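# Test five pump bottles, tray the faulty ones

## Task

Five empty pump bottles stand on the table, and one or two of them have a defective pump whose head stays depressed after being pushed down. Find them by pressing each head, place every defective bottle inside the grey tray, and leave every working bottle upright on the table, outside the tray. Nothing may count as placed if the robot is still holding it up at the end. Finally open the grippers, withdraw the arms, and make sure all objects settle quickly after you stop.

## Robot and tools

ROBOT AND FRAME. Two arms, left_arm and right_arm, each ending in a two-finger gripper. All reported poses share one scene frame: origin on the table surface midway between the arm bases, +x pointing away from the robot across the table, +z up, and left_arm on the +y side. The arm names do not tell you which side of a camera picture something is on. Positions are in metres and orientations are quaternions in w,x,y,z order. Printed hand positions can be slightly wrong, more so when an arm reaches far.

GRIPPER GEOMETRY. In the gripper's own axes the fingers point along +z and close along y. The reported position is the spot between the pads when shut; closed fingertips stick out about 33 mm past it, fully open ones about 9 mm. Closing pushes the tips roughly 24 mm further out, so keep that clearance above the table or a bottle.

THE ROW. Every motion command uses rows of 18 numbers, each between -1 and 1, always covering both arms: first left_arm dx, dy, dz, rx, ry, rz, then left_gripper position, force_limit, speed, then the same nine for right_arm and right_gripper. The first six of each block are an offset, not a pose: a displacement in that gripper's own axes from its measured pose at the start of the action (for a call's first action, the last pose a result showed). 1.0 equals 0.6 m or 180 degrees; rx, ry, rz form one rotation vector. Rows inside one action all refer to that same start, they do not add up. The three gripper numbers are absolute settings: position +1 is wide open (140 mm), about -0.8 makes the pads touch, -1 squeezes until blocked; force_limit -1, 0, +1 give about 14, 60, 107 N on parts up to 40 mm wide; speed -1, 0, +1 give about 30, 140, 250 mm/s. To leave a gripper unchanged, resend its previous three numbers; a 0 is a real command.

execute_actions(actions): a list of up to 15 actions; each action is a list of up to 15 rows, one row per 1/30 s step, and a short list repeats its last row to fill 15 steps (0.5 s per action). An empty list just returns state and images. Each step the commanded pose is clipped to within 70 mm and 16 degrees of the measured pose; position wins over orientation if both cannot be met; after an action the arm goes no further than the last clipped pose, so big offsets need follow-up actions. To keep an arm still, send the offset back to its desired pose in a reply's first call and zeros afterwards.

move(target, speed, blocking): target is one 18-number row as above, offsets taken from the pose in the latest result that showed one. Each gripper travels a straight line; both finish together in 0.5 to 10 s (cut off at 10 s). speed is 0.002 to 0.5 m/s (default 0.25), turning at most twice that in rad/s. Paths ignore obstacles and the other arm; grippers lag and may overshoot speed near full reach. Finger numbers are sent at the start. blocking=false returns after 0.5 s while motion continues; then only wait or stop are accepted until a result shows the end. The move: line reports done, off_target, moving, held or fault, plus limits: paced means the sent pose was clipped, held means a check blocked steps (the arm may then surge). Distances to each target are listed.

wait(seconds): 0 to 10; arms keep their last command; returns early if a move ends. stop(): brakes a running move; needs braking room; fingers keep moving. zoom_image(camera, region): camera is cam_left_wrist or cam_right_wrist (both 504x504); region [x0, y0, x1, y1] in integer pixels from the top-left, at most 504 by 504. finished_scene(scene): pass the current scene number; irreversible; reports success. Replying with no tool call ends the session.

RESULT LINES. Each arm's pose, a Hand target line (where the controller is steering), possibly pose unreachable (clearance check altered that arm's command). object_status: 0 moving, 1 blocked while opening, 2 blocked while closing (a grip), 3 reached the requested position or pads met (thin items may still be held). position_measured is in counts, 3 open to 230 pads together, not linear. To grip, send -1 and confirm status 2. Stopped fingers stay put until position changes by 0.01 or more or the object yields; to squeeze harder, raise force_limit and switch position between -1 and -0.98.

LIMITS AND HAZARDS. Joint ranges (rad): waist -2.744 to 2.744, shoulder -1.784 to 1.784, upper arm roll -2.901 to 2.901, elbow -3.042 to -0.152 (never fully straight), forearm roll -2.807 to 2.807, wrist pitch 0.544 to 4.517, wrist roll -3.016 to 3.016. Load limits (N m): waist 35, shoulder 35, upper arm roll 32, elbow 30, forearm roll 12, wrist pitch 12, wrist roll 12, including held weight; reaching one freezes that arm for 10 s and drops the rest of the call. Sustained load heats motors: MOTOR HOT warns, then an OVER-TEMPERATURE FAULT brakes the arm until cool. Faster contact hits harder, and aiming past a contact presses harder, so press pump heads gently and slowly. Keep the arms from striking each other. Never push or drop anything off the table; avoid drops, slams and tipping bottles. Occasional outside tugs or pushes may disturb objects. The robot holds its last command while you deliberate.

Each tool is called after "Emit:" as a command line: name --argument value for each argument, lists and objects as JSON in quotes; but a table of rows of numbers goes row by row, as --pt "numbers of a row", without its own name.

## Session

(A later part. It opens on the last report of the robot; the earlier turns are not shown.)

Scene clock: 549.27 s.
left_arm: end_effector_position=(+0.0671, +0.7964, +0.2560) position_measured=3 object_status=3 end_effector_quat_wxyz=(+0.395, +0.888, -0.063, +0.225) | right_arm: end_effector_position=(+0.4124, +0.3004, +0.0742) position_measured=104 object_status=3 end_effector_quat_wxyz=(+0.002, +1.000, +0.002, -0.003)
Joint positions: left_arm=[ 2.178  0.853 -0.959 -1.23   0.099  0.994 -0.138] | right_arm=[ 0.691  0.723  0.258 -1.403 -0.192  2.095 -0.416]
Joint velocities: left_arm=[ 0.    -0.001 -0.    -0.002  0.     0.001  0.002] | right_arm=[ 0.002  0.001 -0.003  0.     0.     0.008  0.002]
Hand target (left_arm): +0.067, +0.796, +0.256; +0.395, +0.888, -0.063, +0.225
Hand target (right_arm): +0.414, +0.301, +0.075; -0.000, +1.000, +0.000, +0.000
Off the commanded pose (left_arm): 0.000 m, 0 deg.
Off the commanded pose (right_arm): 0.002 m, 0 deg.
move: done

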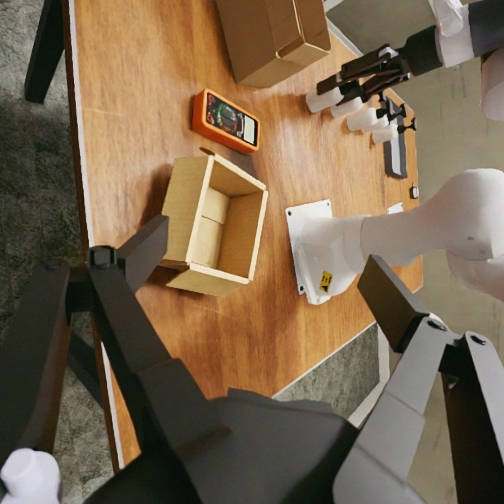

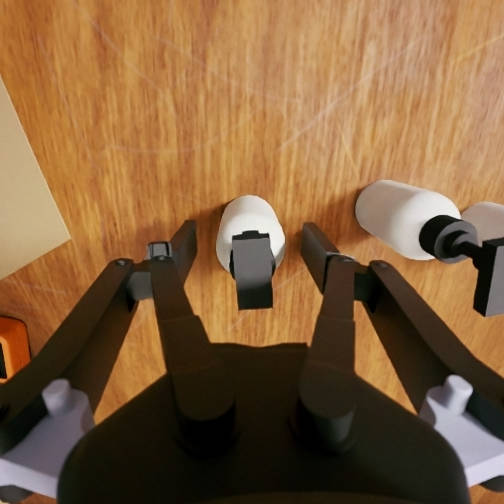

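Emit:
execute_actions --actions '[[[0,0,0,0,0,0,1,0,0,0.0027,-0.0005,-0.0013,0.0013,0.0019,0.0013,-1,-0.2,0]]]'

Scene clock: 551.73 s.
left_arm: end_effector_position=(+0.0671, +0.7964, +0.2560) position_measured=3 object_status=3 end_effector_quat_wxyz=(+0.395, +0.888, -0.063, +0.225) | right_arm: end_effector_position=(+0.4128, +0.3009, +0.0753) position_measured=159 object_status=2 end_effector_quat_wxyz=(-0.000, +1.000, +0.002, -0.001)
Joint positions: left_arm=[ 2.178  0.853 -0.959 -1.23   0.099  0.994 -0.138] | right_arm=[ 0.691  0.719  0.257 -1.407 -0.192  2.1   -0.416]
Joint velocities: left_arm=[ 0.001  0.     0.    -0.    -0.001  0.001 -0.001] | right_arm=[-0.001  0.001 -0.001 -0.001 -0.001  0.002  0.   ]
Hand target (left_arm): +0.067, +0.796, +0.256; +0.395, +0.888, -0.063, +0.225
Hand target (right_arm): +0.414, +0.301, +0.075; -0.000, +1.000, -0.000, +0.000
Off the commanded pose (left_arm): 0.000 m, 0 deg.
Off the commanded pose (right_arm): 0.001 m, 0 deg.

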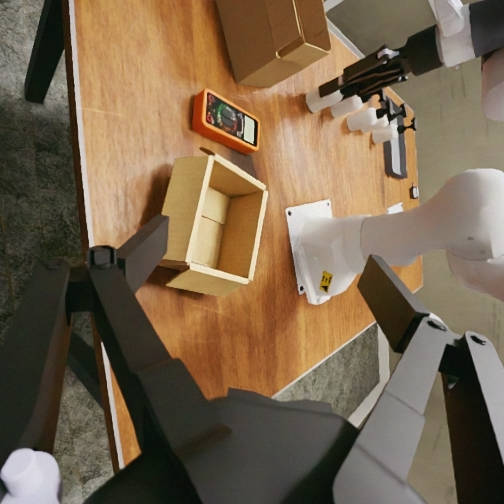

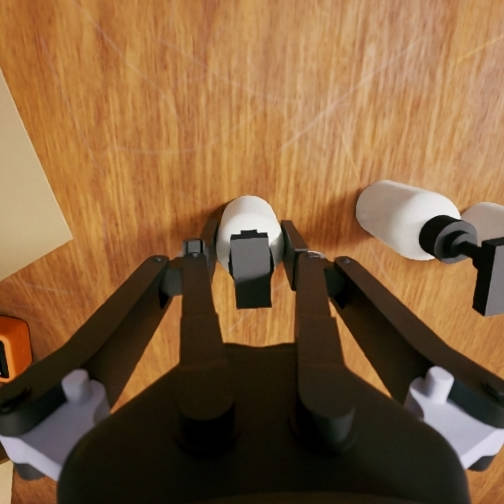

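Emit:
move --target '[0,0,0,0,0,0,1,0,0,-0.0213,0.0598,-0.2995,0,0.0006,0.0013,-1,-0.2,0]' --speed 0.3

Emit:
move --target '[0,0,0,0,0,0,1,0,0,0.1667,0.975,0.025,0,0,0,-1,-0.2,0]' --speed 0.4

Scene clock: 557.03 s.
left_arm: end_effector_position=(+0.0671, +0.7964, +0.2560) position_measured=3 object_status=3 end_effector_quat_wxyz=(+0.395, +0.888, -0.063, +0.225) | right_arm: end_effector_position=(+0.4022, +0.2663, +0.2564) position_measured=159 object_status=2 end_effector_quat_wxyz=(-0.002, +1.000, -0.003, +0.003)
Joint positions: left_arm=[ 2.178  0.853 -0.959 -1.23   0.099  0.994 -0.138] | right_arm=[ 0.653  0.45   0.289 -1.371 -0.131  1.81  -0.446]
Joint velocities: left_arm=[-0.001  0.001 -0.     0.    -0.002 -0.     0.   ] | right_arm=[ 0.001  0.001 -0.     0.    -0.001 -0.011 -0.005]
Hand target (left_arm): +0.067, +0.796, +0.256; +0.395, +0.888, -0.063, +0.225
Hand target (right_arm): +0.400, +0.265, +0.255; -0.000, +1.000, -0.000, -0.001
Off the commanded pose (left_arm): 0.000 m, 0 deg.
Off the commanded pose (right_arm): 0.002 m, 1 deg.
move: done

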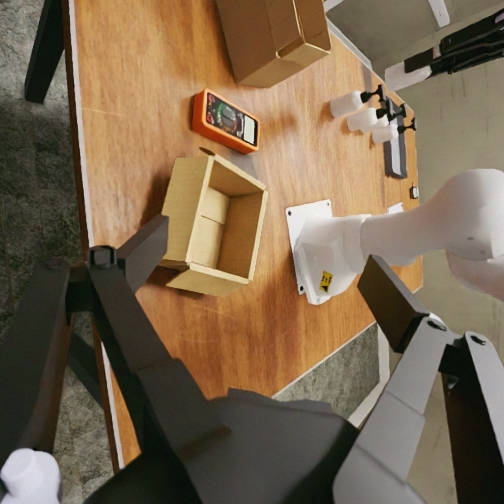

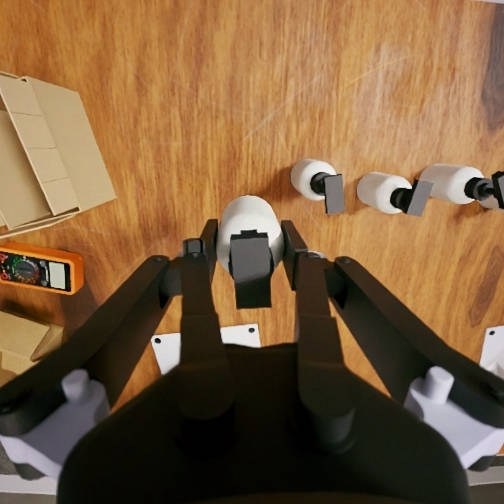

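Scene clock: 559.63 s.
left_arm: end_effector_position=(+0.0671, +0.7964, +0.2560) position_measured=3 object_status=3 end_effector_quat_wxyz=(+0.395, +0.888, -0.063, +0.225) | right_arm: end_effector_position=(+0.4942, -0.3183, +0.2379) position_measured=159 object_status=2 end_effector_quat_wxyz=(-0.004, +1.000, -0.010, +0.001)
Joint positions: left_arm=[ 2.178  0.853 -0.959 -1.23   0.099  0.994 -0.138] | right_arm=[ 0.275 -0.38  -0.39  -2.393 -0.149  2.037 -1.399]
Joint velocities: left_arm=[-0.    -0.001 -0.001 -0.001  0.001 -0.     0.001] | right_arm=[-0.    -0.001 -0.     0.001  0.001  0.    -0.029]
Hand target (left_arm): +0.067, +0.796, +0.256; +0.395, +0.888, -0.063, +0.225
Hand target (right_arm): +0.496, -0.319, +0.239; -0.004, +1.000, -0.003, +0.003
Off the commanded pose (left_arm): 0.000 m, 0 deg.
Off the commanded pose (right_arm): 0.005 m, 1 deg.
move: off_target (right_arm)

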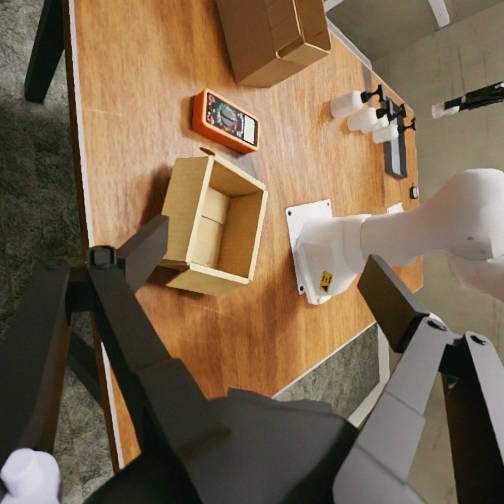

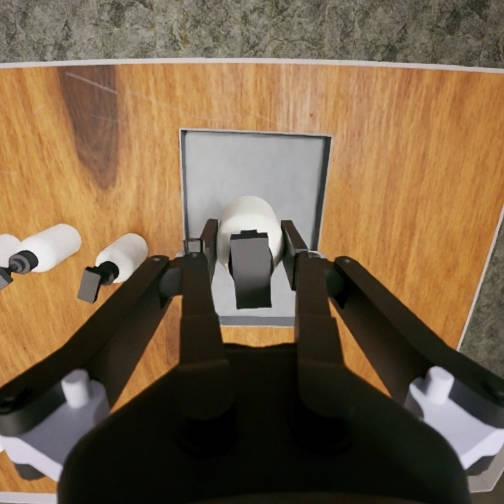

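Emit:
move --target '[0,0,0,0,0,0,1,0,0,0.0094,0.013,0.243,-0.0025,-0.0006,-0.0064,-1,-0.2,0]' --speed 0.25

Emit:
move --target '[0,0,0,0,0,0,1,0,0,0,0,0.02,0,0,0,-1,-0.2,0]' --speed 0.03

Emit:
zoom_image --camera "cam_left_wrist" --region '[360, 80, 460, 180]'

Scene clock: 568.80 s.
left_arm: end_effector_position=(+0.0671, +0.7964, +0.2560) position_measured=3 object_status=3 end_effector_quat_wxyz=(+0.395, +0.888, -0.063, +0.225) | right_arm: end_effector_position=(+0.4979, -0.3261, +0.0918) position_measured=159 object_status=2 end_effector_quat_wxyz=(+0.001, +1.000, -0.003, -0.002)
Joint positions: left_arm=[ 2.178  0.853 -0.959 -1.23   0.099  0.994 -0.138] | right_arm=[ 0.297 -0.122 -0.462 -2.566 -0.089  2.45  -1.483]
Joint velocities: left_arm=[ 0.001 -0.001  0.001 -0.001 -0.    -0.    -0.   ] | right_arm=[-0.     0.002  0.001  0.     0.002  0.011 -0.019]
Hand target (left_arm): +0.067, +0.796, +0.256; +0.395, +0.888, -0.063, +0.225
Hand target (right_arm): +0.500, -0.326, +0.092; +0.000, +1.000, -0.000, +0.000
Off the commanded pose (left_arm): 0.000 m, 0 deg.
Off the commanded pose (right_arm): 0.002 m, 1 deg.
move: done

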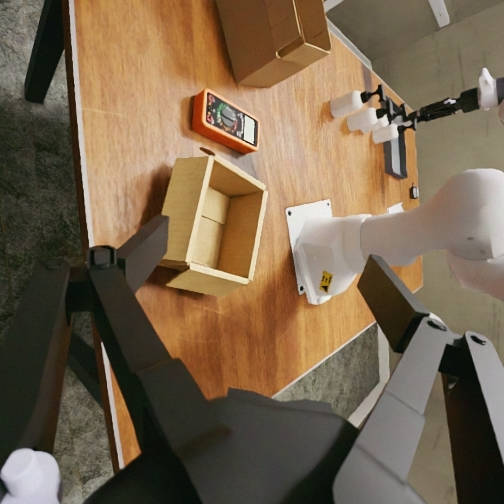

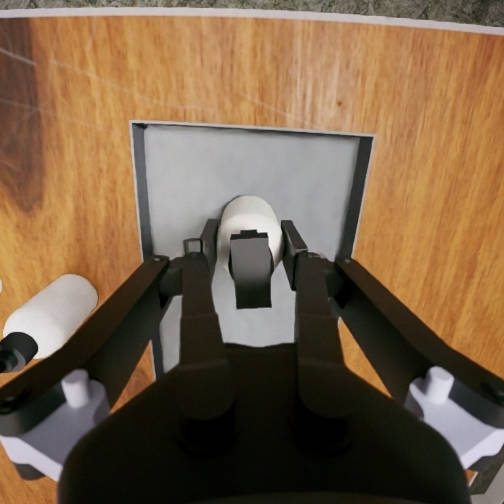

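Scene clock: 569.53 s.
left_arm: end_effector_position=(+0.0671, +0.7964, +0.2560) position_measured=3 object_status=3 end_effector_quat_wxyz=(+0.395, +0.888, -0.063, +0.225) | right_arm: end_effector_position=(+0.4972, -0.3268, +0.0805) position_measured=159 object_status=2 end_effector_quat_wxyz=(+0.003, +1.000, -0.005, -0.004)
Joint positions: left_arm=[ 2.178  0.853 -0.959 -1.23   0.099  0.994 -0.138] | right_arm=[ 0.297 -0.093 -0.462 -2.572 -0.076  2.479 -1.49 ]
Joint velocities: left_arm=[-0.002  0.     0.001  0.     0.001 -0.002  0.001] | right_arm=[-0.    -0.001 -0.001  0.     0.005  0.017 -0.008]
Hand target (left_arm): +0.067, +0.796, +0.256; +0.395, +0.888, -0.063, +0.225
Hand target (right_arm): +0.498, -0.326, +0.080; +0.002, +1.000, -0.003, -0.002
Off the commanded pose (left_arm): 0.000 m, 0 deg.
Off the commanded pose (right_arm): 0.001 m, 0 deg.
move: done

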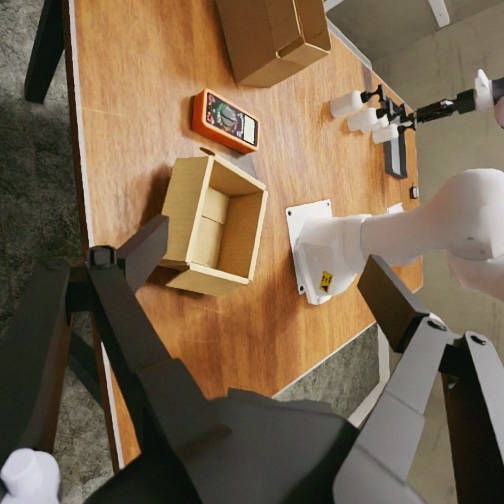

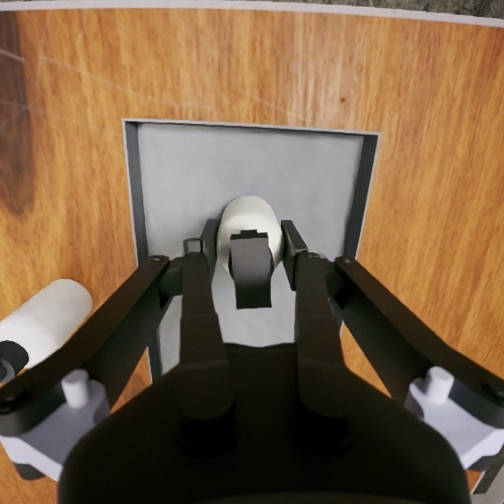

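Region (360, 80, 460, 180) of cam_left_wrist's 504x504 image, scaled by 5.040, with more detail than that image has.

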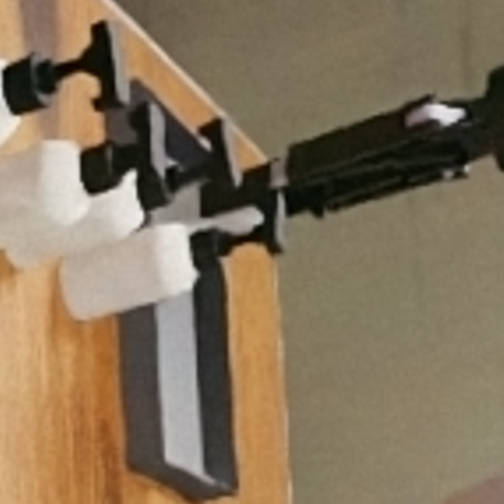

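Emit:
execute_actions --actions '[[[0,0,0,0,0,0,1,0,0,0.001,-0.001,0.002,0.0019,0.0025,-0.0032,-1,-0.2,0],[0,0,0,0,0,0,1,0,0,0.001,-0.001,0.003,0.0019,0.0025,-0.0032,-1,-0.2,0],[0,0,0,0,0,0,1,0,0,0.001,-0.001,0.004,0.0019,0.0025,-0.0032,-1,-0.2,0],[0,0,0,0,0,0,1,0,0,0.001,-0.001,0.005,0.0019,0.0025,-0.0032,-1,-0.2,0],[0,0,0,0,0,0,1,0,0,0.001,-0.001,0.006,0.0019,0.0025,-0.0032,-1,-0.2,0],[0,0,0,0,0,0,1,0,0,0.001,-0.001,0.007,0.0019,0.0025,-0.0032,-1,-0.2,0]]]'

Scene clock: 573.90 s.
left_arm: end_effector_position=(+0.0671, +0.7964, +0.2560) position_measured=3 object_status=3 end_effector_quat_wxyz=(+0.395, +0.888, -0.063, +0.225) | right_arm: end_effector_position=(+0.4976, -0.3261, +0.0772) position_measured=159 object_status=2 end_effector_quat_wxyz=(+0.001, +1.000, -0.001, -0.001)
Joint positions: left_arm=[ 2.178  0.853 -0.959 -1.23   0.099  0.994 -0.138] | right_arm=[ 0.297 -0.088 -0.462 -2.58  -0.068  2.498 -1.503]
Joint velocities: left_arm=[-0.001 -0.001  0.001 -0.001 -0.    -0.    -0.   ] | right_arm=[-0.002  0.     0.001 -0.001  0.003  0.01  -0.01 ]
Hand target (left_arm): +0.067, +0.796, +0.256; +0.395, +0.888, -0.063, +0.225
Hand target (right_arm): +0.498, -0.326, +0.076; -0.000, +1.000, +0.000, -0.000
Off the commanded pose (left_arm): 0.000 m, 0 deg.
Off the commanded pose (right_arm): 0.001 m, 0 deg.

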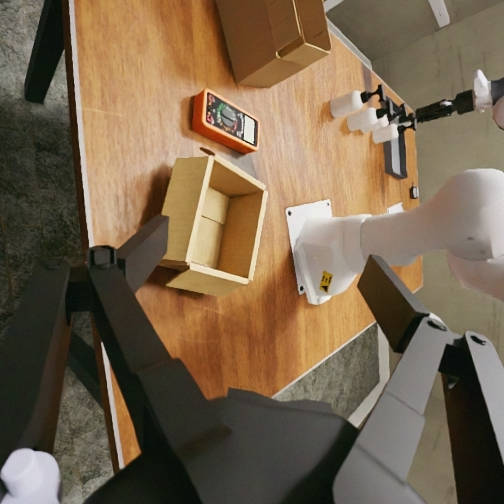

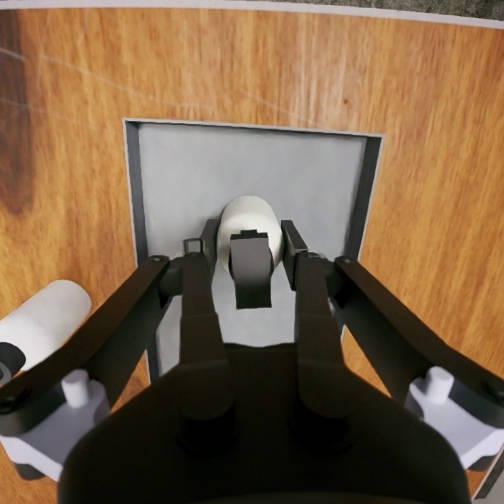

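Emit:
execute_actions --actions '[[[0,0,0,0,0,0,1,0,0,0,0,0.001,0,0,0,0.1,-0.2,0.5],[0,0,0,0,0,0,1,0,0,0,0,0.001,0,0,0,0.1,-0.2,0.5],[0,0,0,0,0,0,1,0,0,0,0,0.001,0,0,0,0.1,-0.2,0.5],[0,0,0,0,0,0,1,0,0,0,0,0.001,0,0,0,0.1,-0.2,0.5],[0,0,0,0,0,0,1,0,0,0,0,0.001,0,0,0,0.1,-0.2,0.5],[0,0,0,0,0,0,1,0,0,0,0,0.001,0,0,0,0.1,-0.2,0.5],[0,0,0,0,0,0,1,0,0,0,0,0,0,0,0,0.1,-0.2,0.5],[0,0,0,0,0,0,1,0,0,0,0,-0.002,0,0,0,0.1,-0.2,0.5],[0,0,0,0,0,0,1,0,0,-0.001,0,-0.006,0,0,0,0.1,-0.2,0.5],[0,0,0,0,0,0,1,0,0,-0.002,0,-0.012,0,0,0,0.1,-0.2,0.5],[0,0,0,0,0,0,1,0,0,-0.004,0,-0.02,0,0,0,0.1,-0.2,0.5],[0,0,0,0,0,0,1,0,0,-0.006,0,-0.03,0,0,0,0.1,-0.2,0.5],[0,0,0,0,0,0,1,0,0,-0.009,0,-0.041,0,0,0,0.1,-0.2,0.5],[0,0,0,0,0,0,1,0,0,-0.012,0,-0.053,0,0,0,0.1,-0.2,0.5],[0,0,0,0,0,0,1,0,0,-0.015,0,-0.065,0,0,0,0.1,-0.2,0.5]]]'

Scene clock: 587.27 s.
left_arm: end_effector_position=(+0.0671, +0.7964, +0.2560) position_measured=3 object_status=3 end_effector_quat_wxyz=(+0.395, +0.888, -0.063, +0.225) | right_arm: end_effector_position=(+0.4984, -0.3245, +0.1008) position_measured=117 object_status=3 end_effector_quat_wxyz=(-0.003, +1.000, +0.005, +0.008)
Joint positions: left_arm=[ 2.178  0.853 -0.959 -1.23   0.099  0.994 -0.138] | right_arm=[ 0.29  -0.158 -0.457 -2.58  -0.101  2.452 -1.493]
Joint velocities: left_arm=[ 0.001  0.     0.    -0.     0.001 -0.     0.   ] | right_arm=[-0.057 -0.549  0.056  0.006 -0.221 -0.352  0.104]
Hand target (left_arm): +0.067, +0.796, +0.256; +0.395, +0.888, -0.063, +0.225
Hand target (right_arm): +0.490, -0.327, +0.114; +0.001, +1.000, -0.001, -0.000
Off the commanded pose (left_arm): 0.000 m, 0 deg.
Off the commanded pose (right_arm): 0.018 m, 1 deg.

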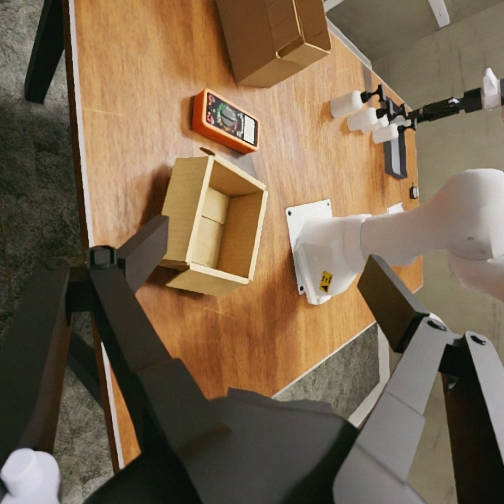

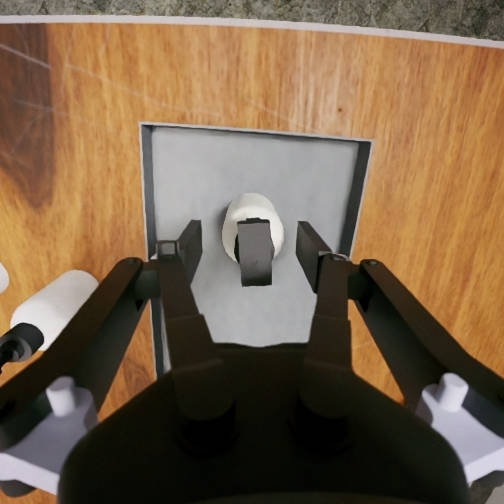

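Emit:
move --target '[0,0,0,0,0,0,1,0,0,-0.0615,-0.0092,-0.158,-0.0019,-0.0051,0.0032,0.1,-0.2,0.5]' --speed 0.3

Emit:
move --target '[0,0,0,0,0,0,1,0,0,-0.08,-0.6517,-0.003,0,-0.001,0,0.1,-0.2,0.5]' --speed 0.4

Emit:
zoom_image --camera "cam_right_wrist" --region '[180, 150, 320, 290]'

Scene clock: 592.30 s.
left_arm: end_effector_position=(+0.0671, +0.7964, +0.2560) position_measured=3 object_status=3 end_effector_quat_wxyz=(+0.395, +0.888, -0.063, +0.225) | right_arm: end_effector_position=(+0.4614, -0.3187, +0.1949) position_measured=117 object_status=3 end_effector_quat_wxyz=(-0.001, +1.000, +0.004, +0.002)
Joint positions: left_arm=[ 2.178  0.853 -0.959 -1.23   0.099  0.994 -0.138] | right_arm=[ 0.242 -0.44  -0.369 -2.562 -0.181  2.144 -1.4  ]
Joint velocities: left_arm=[ 0.002 -0.    -0.001 -0.001 -0.001  0.001 -0.002] | right_arm=[-0.003 -0.     0.002  0.     0.002 -0.012  0.01 ]
Hand target (left_arm): +0.067, +0.796, +0.256; +0.395, +0.888, -0.063, +0.225
Hand target (right_arm): +0.460, -0.319, +0.195; -0.000, +1.000, +0.001, -0.000
Off the commanded pose (left_arm): 0.000 m, 0 deg.
Off the commanded pose (right_arm): 0.002 m, 0 deg.
move: done

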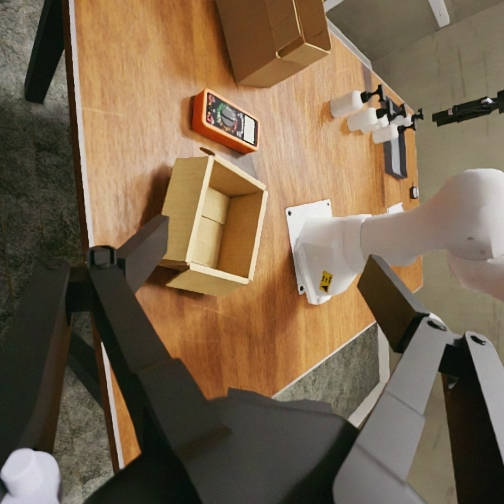

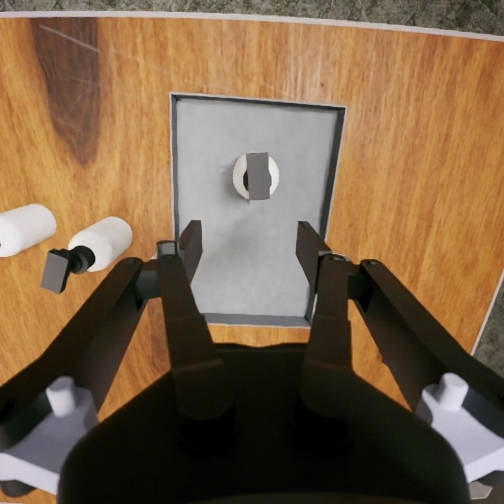

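Scene clock: 594.40 s.
left_arm: end_effector_position=(+0.0671, +0.7964, +0.2560) position_measured=3 object_status=3 end_effector_quat_wxyz=(+0.395, +0.888, -0.063, +0.225) | right_arm: end_effector_position=(+0.4136, +0.0715, +0.1966) position_measured=117 object_status=3 end_effector_quat_wxyz=(-0.003, +1.000, +0.008, -0.000)
Joint positions: left_arm=[ 2.178  0.853 -0.959 -1.23   0.099  0.994 -0.138] | right_arm=[ 0.535 -0.006  0.136 -2.138  0.006  2.136 -0.744]
Joint velocities: left_arm=[-0.001 -0.001 -0.     0.002  0.001  0.001 -0.001] | right_arm=[-0.001  0.001  0.001  0.    -0.001 -0.002  0.03 ]
Hand target (left_arm): +0.067, +0.796, +0.256; +0.395, +0.888, -0.063, +0.225
Hand target (right_arm): +0.413, +0.072, +0.196; -0.001, +1.000, +0.004, -0.000
Off the commanded pose (left_arm): 0.000 m, 0 deg.
Off the commanded pose (right_arm): 0.003 m, 1 deg.
move: done

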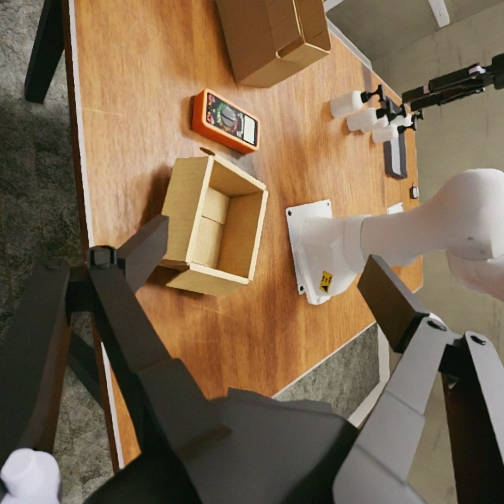

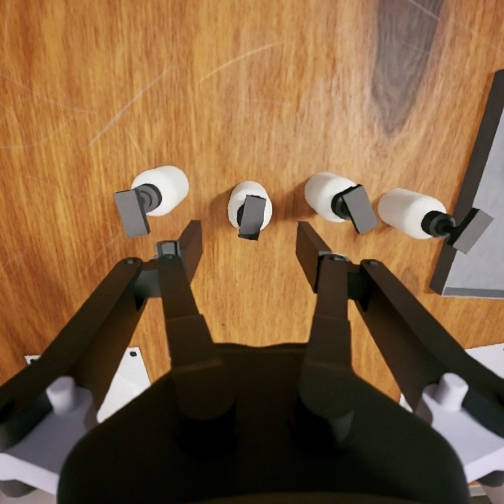

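Region (180, 150, 320, 290) of cam_right_wrist's 504x504 image, scaled by 3.600, with more detail than that image has.

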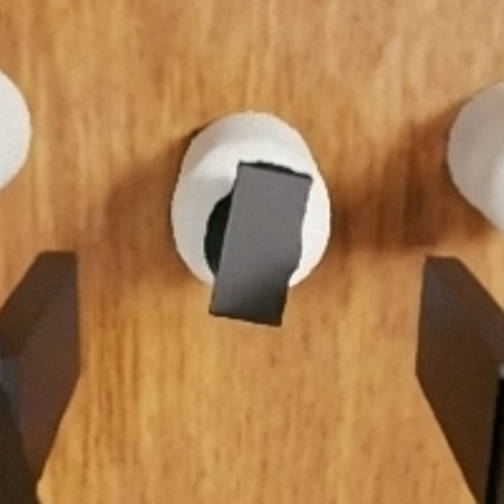

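Emit:
execute_actions --actions '[]'

Scene clock: 605.73 s.
left_arm: end_effector_position=(+0.0671, +0.7964, +0.2560) position_measured=3 object_status=3 end_effector_quat_wxyz=(+0.395, +0.888, -0.063, +0.225) | right_arm: end_effector_position=(+0.4136, +0.0715, +0.1966) position_measured=117 object_status=3 end_effector_quat_wxyz=(-0.003, +1.000, +0.003, -0.001)
Joint positions: left_arm=[ 2.178  0.853 -0.959 -1.23   0.099  0.994 -0.138] | right_arm=[ 0.535 -0.006  0.136 -2.138  0.006  2.135 -0.735]
Joint velocities: left_arm=[ 0.     0.    -0.001  0.001  0.    -0.     0.001] | right_arm=[ 0.001  0.001  0.001 -0.    -0.002 -0.001  0.002]
Hand target (left_arm): +0.067, +0.796, +0.256; +0.395, +0.888, -0.063, +0.225
Hand target (right_arm): +0.413, +0.072, +0.196; -0.001, +1.000, +0.004, -0.000
Off the commanded pose (left_arm): 0.000 m, 0 deg.
Off the commanded pose (right_arm): 0.003 m, 0 deg.

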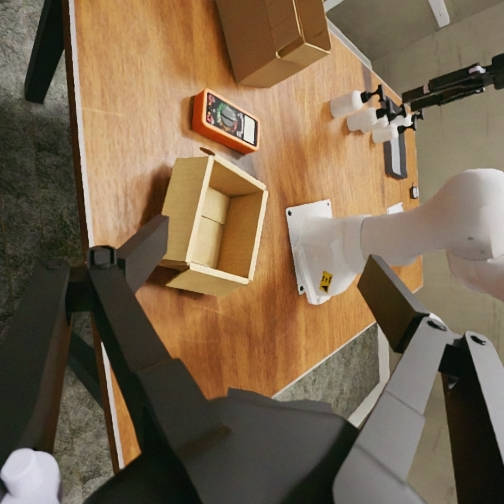

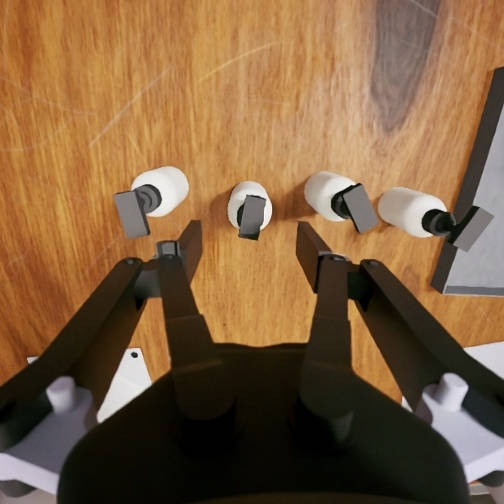

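Emit:
move --target '[0,0,0,0,0,0,1,0,0, 0.0007,0.0008,0.2027,-0.0019,0.0006,0.0019,0.1,-0.2,0.5]' --speed 0.11

Scene clock: 611.03 s.
left_arm: end_effector_position=(+0.0671, +0.7964, +0.2560) position_measured=3 object_status=3 end_effector_quat_wxyz=(+0.395, +0.888, -0.063, +0.225) | right_arm: end_effector_position=(+0.4131, +0.0710, +0.0754) position_measured=117 object_status=3 end_effector_quat_wxyz=(+0.001, +1.000, +0.002, -0.001)
Joint positions: left_arm=[ 2.178  0.853 -0.959 -1.23   0.099  0.994 -0.138] | right_arm=[ 0.539  0.178  0.135 -2.248 -0.036  2.421 -0.702]
Joint velocities: left_arm=[ 0.001  0.001 -0.001 -0.001 -0.     0.    -0.001] | right_arm=[ 0.    -0.001  0.    -0.001 -0.002  0.01   0.008]
Hand target (left_arm): +0.067, +0.796, +0.256; +0.395, +0.888, -0.063, +0.225
Hand target (right_arm): +0.414, +0.071, +0.075; +0.001, +1.000, +0.000, +0.001
Off the commanded pose (left_arm): 0.000 m, 0 deg.
Off the commanded pose (right_arm): 0.001 m, 0 deg.
move: done

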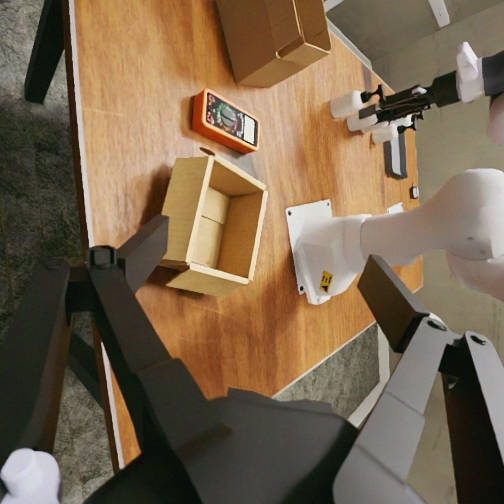

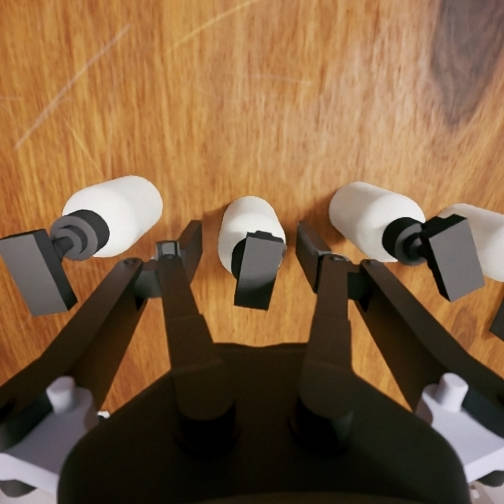

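Emit:
execute_actions --actions '[[[0,0,0,0,0,0,1,0,0, 0,0,0,0,0,0,-1,-0.2,0]]]'

Scene clock: 612.53 s.
left_arm: end_effector_position=(+0.0671, +0.7964, +0.2560) position_measured=3 object_status=3 end_effector_quat_wxyz=(+0.395, +0.888, -0.063, +0.225) | right_arm: end_effector_position=(+0.4137, +0.0716, +0.0761) position_measured=159 object_status=2 end_effector_quat_wxyz=(+0.000, +1.000, +0.001, -0.000)
Joint positions: left_arm=[ 2.178  0.853 -0.959 -1.23   0.099  0.994 -0.138] | right_arm=[ 0.539  0.177  0.135 -2.248 -0.036  2.423 -0.7  ]
Joint velocities: left_arm=[ 0.     0.     0.    -0.    -0.    -0.     0.001] | right_arm=[ 0.002 -0.     0.001  0.001  0.001 -0.001  0.001]
Hand target (left_arm): +0.067, +0.796, +0.256; +0.395, +0.888, -0.063, +0.225
Hand target (right_arm): +0.413, +0.071, +0.075; +0.001, +1.000, +0.002, -0.001
Off the commanded pose (left_arm): 0.000 m, 0 deg.
Off the commanded pose (right_arm): 0.001 m, 0 deg.

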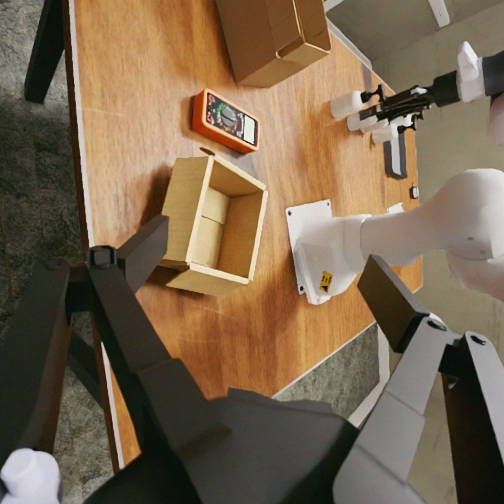

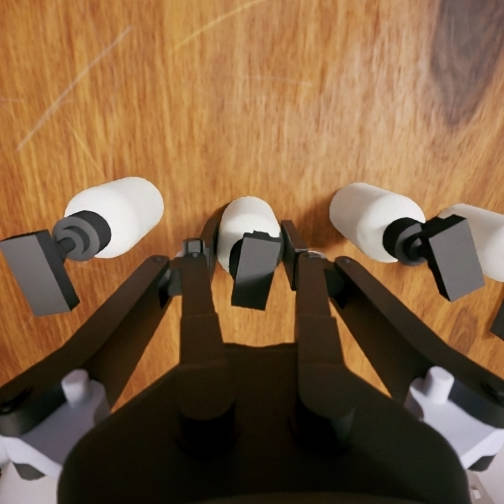

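Emit:
move --target '[0,0,0,0,0,0,1,0,0, 0,0,-0.2850,0,0,0,-1,-0.2,0]' --speed 0.25

Emit:
move --target '[0,0,0,0,0,0,1,0,0, -0.056,0.661,0,0,0,0,-1,-0.2,0]' --speed 0.35

Scene clock: 616.03 s.
left_arm: end_effector_position=(+0.0671, +0.7964, +0.2560) position_measured=3 object_status=3 end_effector_quat_wxyz=(+0.395, +0.888, -0.063, +0.225) | right_arm: end_effector_position=(+0.4136, +0.0731, +0.2472) position_measured=159 object_status=2 end_effector_quat_wxyz=(-0.001, +1.000, +0.001, +0.002)
Joint positions: left_arm=[ 2.178  0.853 -0.959 -1.23   0.099  0.994 -0.138] | right_arm=[ 0.539 -0.047  0.136 -2.053  0.005  2.01  -0.726]
Joint velocities: left_arm=[ 0.     0.001 -0.    -0.     0.    -0.001 -0.   ] | right_arm=[ 0.001 -0.001 -0.     0.001  0.    -0.011 -0.003]
Hand target (left_arm): +0.067, +0.796, +0.256; +0.395, +0.888, -0.063, +0.225
Hand target (right_arm): +0.413, +0.072, +0.247; -0.000, +1.000, +0.001, -0.001
Off the commanded pose (left_arm): 0.000 m, 0 deg.
Off the commanded pose (right_arm): 0.001 m, 0 deg.
move: done

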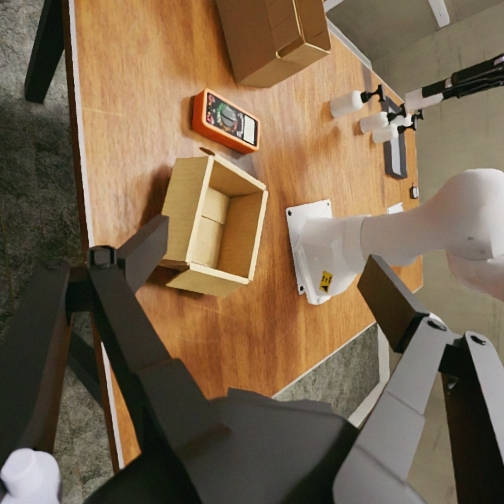

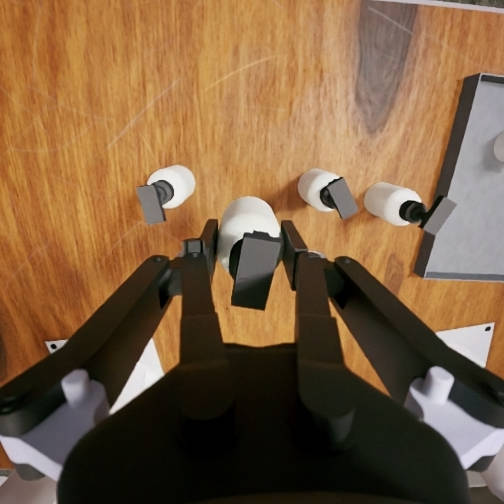

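Scene clock: 618.10 s.
left_arm: end_effector_position=(+0.0671, +0.7964, +0.2560) position_measured=3 object_status=3 end_effector_quat_wxyz=(+0.395, +0.888, -0.063, +0.225) | right_arm: end_effector_position=(+0.3798, -0.3213, +0.2476) position_measured=159 object_status=2 end_effector_quat_wxyz=(-0.003, +1.000, -0.005, +0.004)
Joint positions: left_arm=[ 2.178  0.853 -0.959 -1.23   0.099  0.994 -0.138] | right_arm=[ 0.324 -0.822 -0.399 -2.666 -0.298  1.881 -1.251]
Joint velocities: left_arm=[-0.    -0.001 -0.     0.    -0.    -0.    -0.001] | right_arm=[ 0.003 -0.003 -0.002 -0.001 -0.003 -0.004 -0.023]
Hand target (left_arm): +0.067, +0.796, +0.256; +0.395, +0.888, -0.063, +0.225
Hand target (right_arm): +0.378, -0.322, +0.247; -0.002, +1.000, +0.002, +0.002
Off the commanded pose (left_arm): 0.000 m, 0 deg.
Off the commanded pose (right_arm): 0.003 m, 1 deg.
move: done

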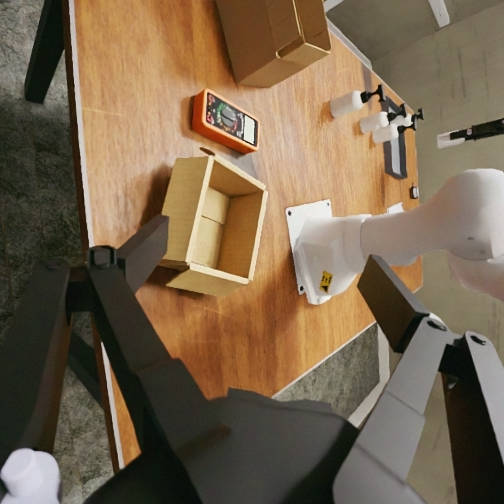

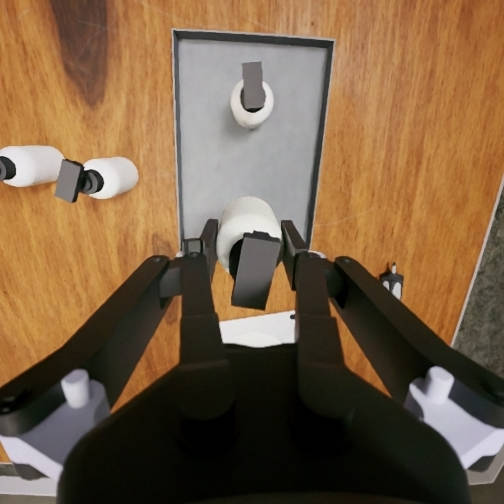

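Emit:
move --target '[0,0,0,0,0,0,1,0,0, 0.0253,0.0062,0.2593,-0.0019,-0.0025,-0.0032,-1,-0.2,0]' --speed 0.2

Scene clock: 627.20 s.
left_arm: end_effector_position=(+0.0671, +0.7964, +0.2560) position_measured=3 object_status=3 end_effector_quat_wxyz=(+0.395, +0.888, -0.063, +0.225) | right_arm: end_effector_position=(+0.3937, -0.3252, +0.0915) position_measured=159 object_status=2 end_effector_quat_wxyz=(+0.000, +1.000, -0.003, -0.003)
Joint positions: left_arm=[ 2.178  0.853 -0.959 -1.23   0.099  0.994 -0.138] | right_arm=[ 0.352 -0.495 -0.576 -2.87  -0.394  2.399 -1.259]
Joint velocities: left_arm=[ 0.     0.001 -0.001 -0.001 -0.001  0.001 -0.001] | right_arm=[-0.     0.002  0.     0.001  0.     0.016 -0.002]
Hand target (left_arm): +0.067, +0.796, +0.256; +0.395, +0.888, -0.063, +0.225
Hand target (right_arm): +0.396, -0.325, +0.092; +0.000, +1.000, -0.001, +0.000
Off the commanded pose (left_arm): 0.000 m, 0 deg.
Off the commanded pose (right_arm): 0.003 m, 1 deg.
move: done

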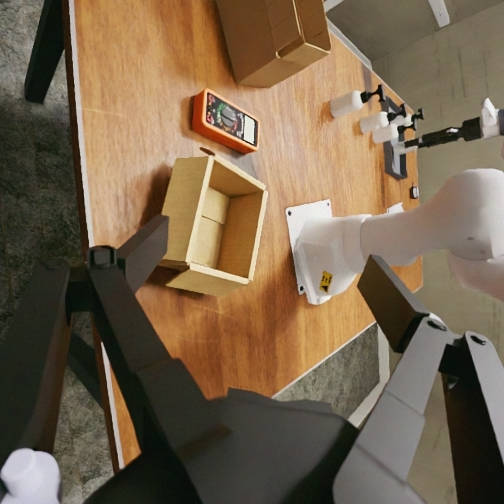

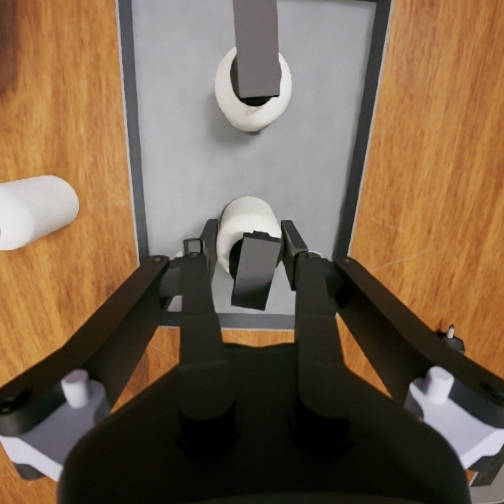

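Emit:
move --target '[0,0,0,0,0,0,1,0,0, 0.002,0,0.0225,0,0.002,0,-1,-0.2,0]' --speed 0.03

Scene clock: 629.17 s.
left_arm: end_effector_position=(+0.0671, +0.7964, +0.2560) position_measured=3 object_status=3 end_effector_quat_wxyz=(+0.395, +0.888, -0.063, +0.225) | right_arm: end_effector_position=(+0.3944, -0.3255, +0.0788) position_measured=159 object_status=2 end_effector_quat_wxyz=(+0.001, +1.000, -0.006, -0.001)
Joint positions: left_arm=[ 2.178  0.853 -0.959 -1.23   0.099  0.994 -0.138] | right_arm=[ 0.352 -0.454 -0.584 -2.883 -0.394  2.455 -1.259]
Joint velocities: left_arm=[-0.001  0.001  0.001  0.001 -0.001 -0.001  0.   ] | right_arm=[ 0.001  0.001  0.    -0.001 -0.001  0.015  0.001]
Hand target (left_arm): +0.067, +0.796, +0.256; +0.395, +0.888, -0.063, +0.225
Hand target (right_arm): +0.395, -0.325, +0.078; +0.001, +1.000, -0.003, -0.000
Off the commanded pose (left_arm): 0.000 m, 0 deg.
Off the commanded pose (right_arm): 0.001 m, 0 deg.
move: done

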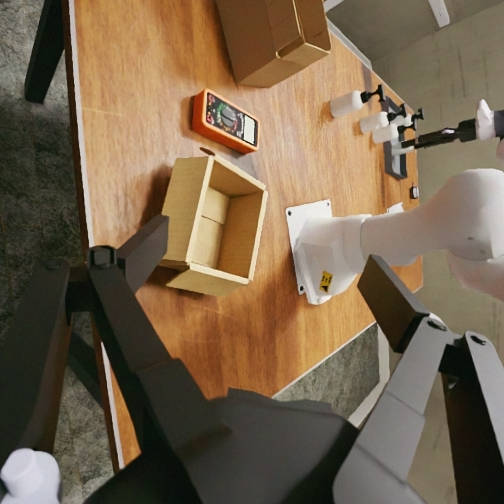

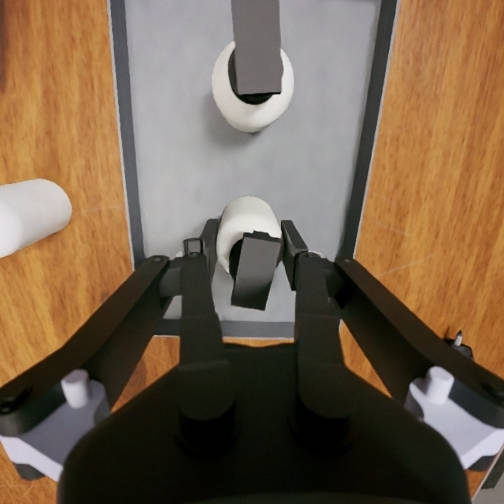

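Emit:
execute_actions --actions '[[[0,0,0,0,0,0,1,0,0, 0,0,0,0,0,0,0.1,-0.2,0]]]'

Emit:
move --target '[0,0,0,0,0,0,1,0,0, 0,0,-0.25,0,0,0,0.1,-0.2,0]' --speed 0.25

Scene clock: 631.00 s.
left_arm: end_effector_position=(+0.0671, +0.7964, +0.2560) position_measured=3 object_status=3 end_effector_quat_wxyz=(+0.395, +0.888, -0.063, +0.225) | right_arm: end_effector_position=(+0.3950, -0.3253, +0.0789) position_measured=117 object_status=3 end_effector_quat_wxyz=(+0.000, +1.000, -0.006, -0.000)
Joint positions: left_arm=[ 2.178  0.853 -0.959 -1.23   0.099  0.994 -0.138] | right_arm=[ 0.352 -0.453 -0.584 -2.883 -0.394  2.458 -1.259]
Joint velocities: left_arm=[-0.     0.001  0.002  0.    -0.001  0.     0.001] | right_arm=[ 0.001 -0.     0.    -0.001  0.     0.001  0.001]
Hand target (left_arm): +0.067, +0.796, +0.256; +0.395, +0.888, -0.063, +0.225
Hand target (right_arm): +0.394, -0.326, +0.079; +0.001, +1.000, -0.006, -0.001
Off the commanded pose (left_arm): 0.000 m, 0 deg.
Off the commanded pose (right_arm): 0.001 m, 0 deg.

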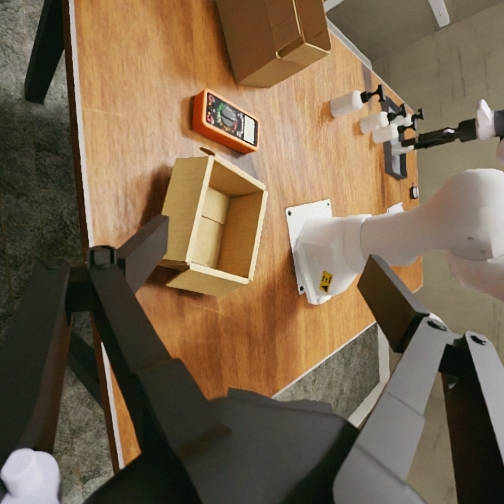

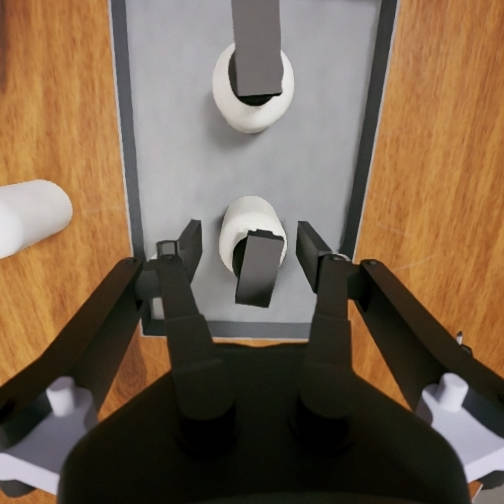

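Scene clock: 632.40 s.
left_arm: end_effector_position=(+0.0671, +0.7964, +0.2560) position_measured=3 object_status=3 end_effector_quat_wxyz=(+0.395, +0.888, -0.063, +0.225) | right_arm: end_effector_position=(+0.3959, -0.3250, +0.2279) position_measured=117 object_status=3 end_effector_quat_wxyz=(+0.001, +1.000, -0.006, +0.001)
Joint positions: left_arm=[ 2.178  0.853 -0.959 -1.23   0.099  0.994 -0.138] | right_arm=[ 0.332 -0.743 -0.433 -2.665 -0.312  1.953 -1.26 ]
Joint velocities: left_arm=[ 0.001 -0.    -0.001 -0.001 -0.    -0.001 -0.001] | right_arm=[ 0.001 -0.001  0.001  0.001  0.002 -0.013  0.001]
Hand target (left_arm): +0.067, +0.796, +0.256; +0.395, +0.888, -0.063, +0.225
Hand target (right_arm): +0.395, -0.324, +0.229; -0.000, +1.000, -0.005, -0.001
Off the commanded pose (left_arm): 0.000 m, 0 deg.
Off the commanded pose (right_arm): 0.001 m, 0 deg.
move: done

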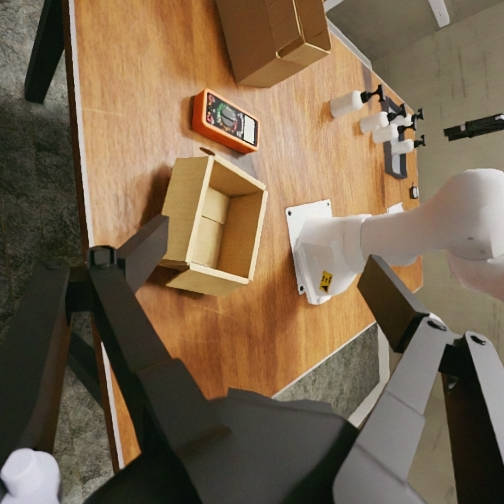

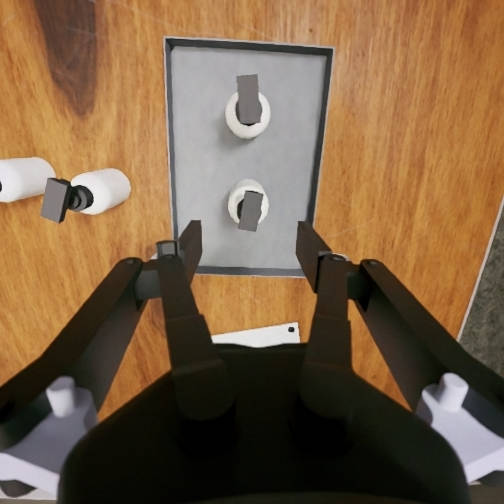

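Emit:
zoom_image --camera "cam_left_wrist" --region '[310, 60, 460, 200]'

Region (310, 60, 460, 200) of cam_left_wrist's 504x504 image, scaled by 3.360, with more detail than that image has; it fills the top 470 rows of this view, and the rest is white.

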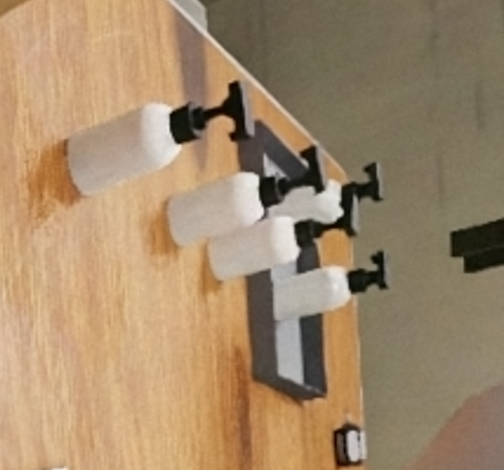

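Emit:
move --target '[0,0,0,0,0,0,1,0,0, 0,0,-0.14,0,0,0,0.1,-0.2,0]' --speed 0.3

Emit:
finished_scene --scene 1

Scene clock: 637.03 s.
left_arm: end_effector_position=(+0.0671, +0.7964, +0.2560) position_measured=3 object_status=3 end_effector_quat_wxyz=(+0.395, +0.888, -0.063, +0.225) | right_arm: end_effector_position=(+0.3969, -0.3254, +0.3111) position_measured=117 object_status=3 end_effector_quat_wxyz=(+0.001, +1.000, -0.008, +0.003)
Joint positions: left_arm=[ 2.178  0.853 -0.959 -1.23   0.099  0.994 -0.138] | right_arm=[ 0.349 -0.771 -0.378 -2.474 -0.268  1.738 -1.265]
Joint velocities: left_arm=[ 0.    -0.    -0.001 -0.    -0.    -0.001 -0.   ] | right_arm=[ 0.004  0.001  0.001  0.001 -0.    -0.012  0.003]
Hand target (left_arm): +0.067, +0.796, +0.256; +0.395, +0.888, -0.063, +0.225
Hand target (right_arm): +0.396, -0.325, +0.312; +0.000, +1.000, -0.006, +0.001
Off the commanded pose (left_arm): 0.000 m, 0 deg.
Off the commanded pose (right_arm): 0.001 m, 0 deg.
move: done

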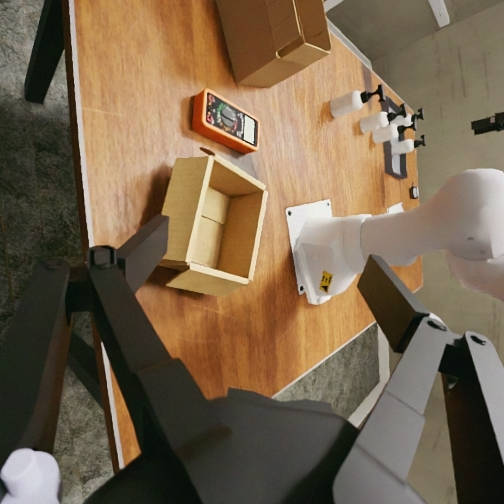

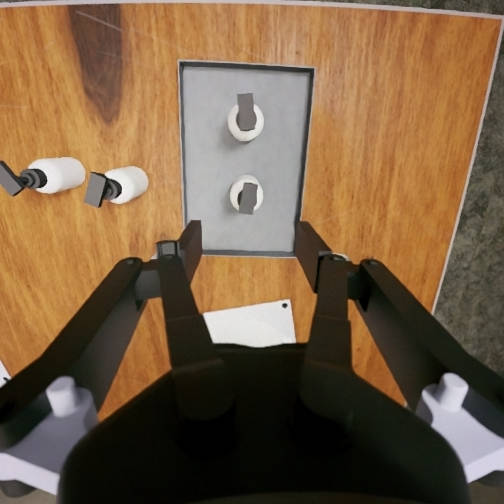

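The scene is finished: the task was done.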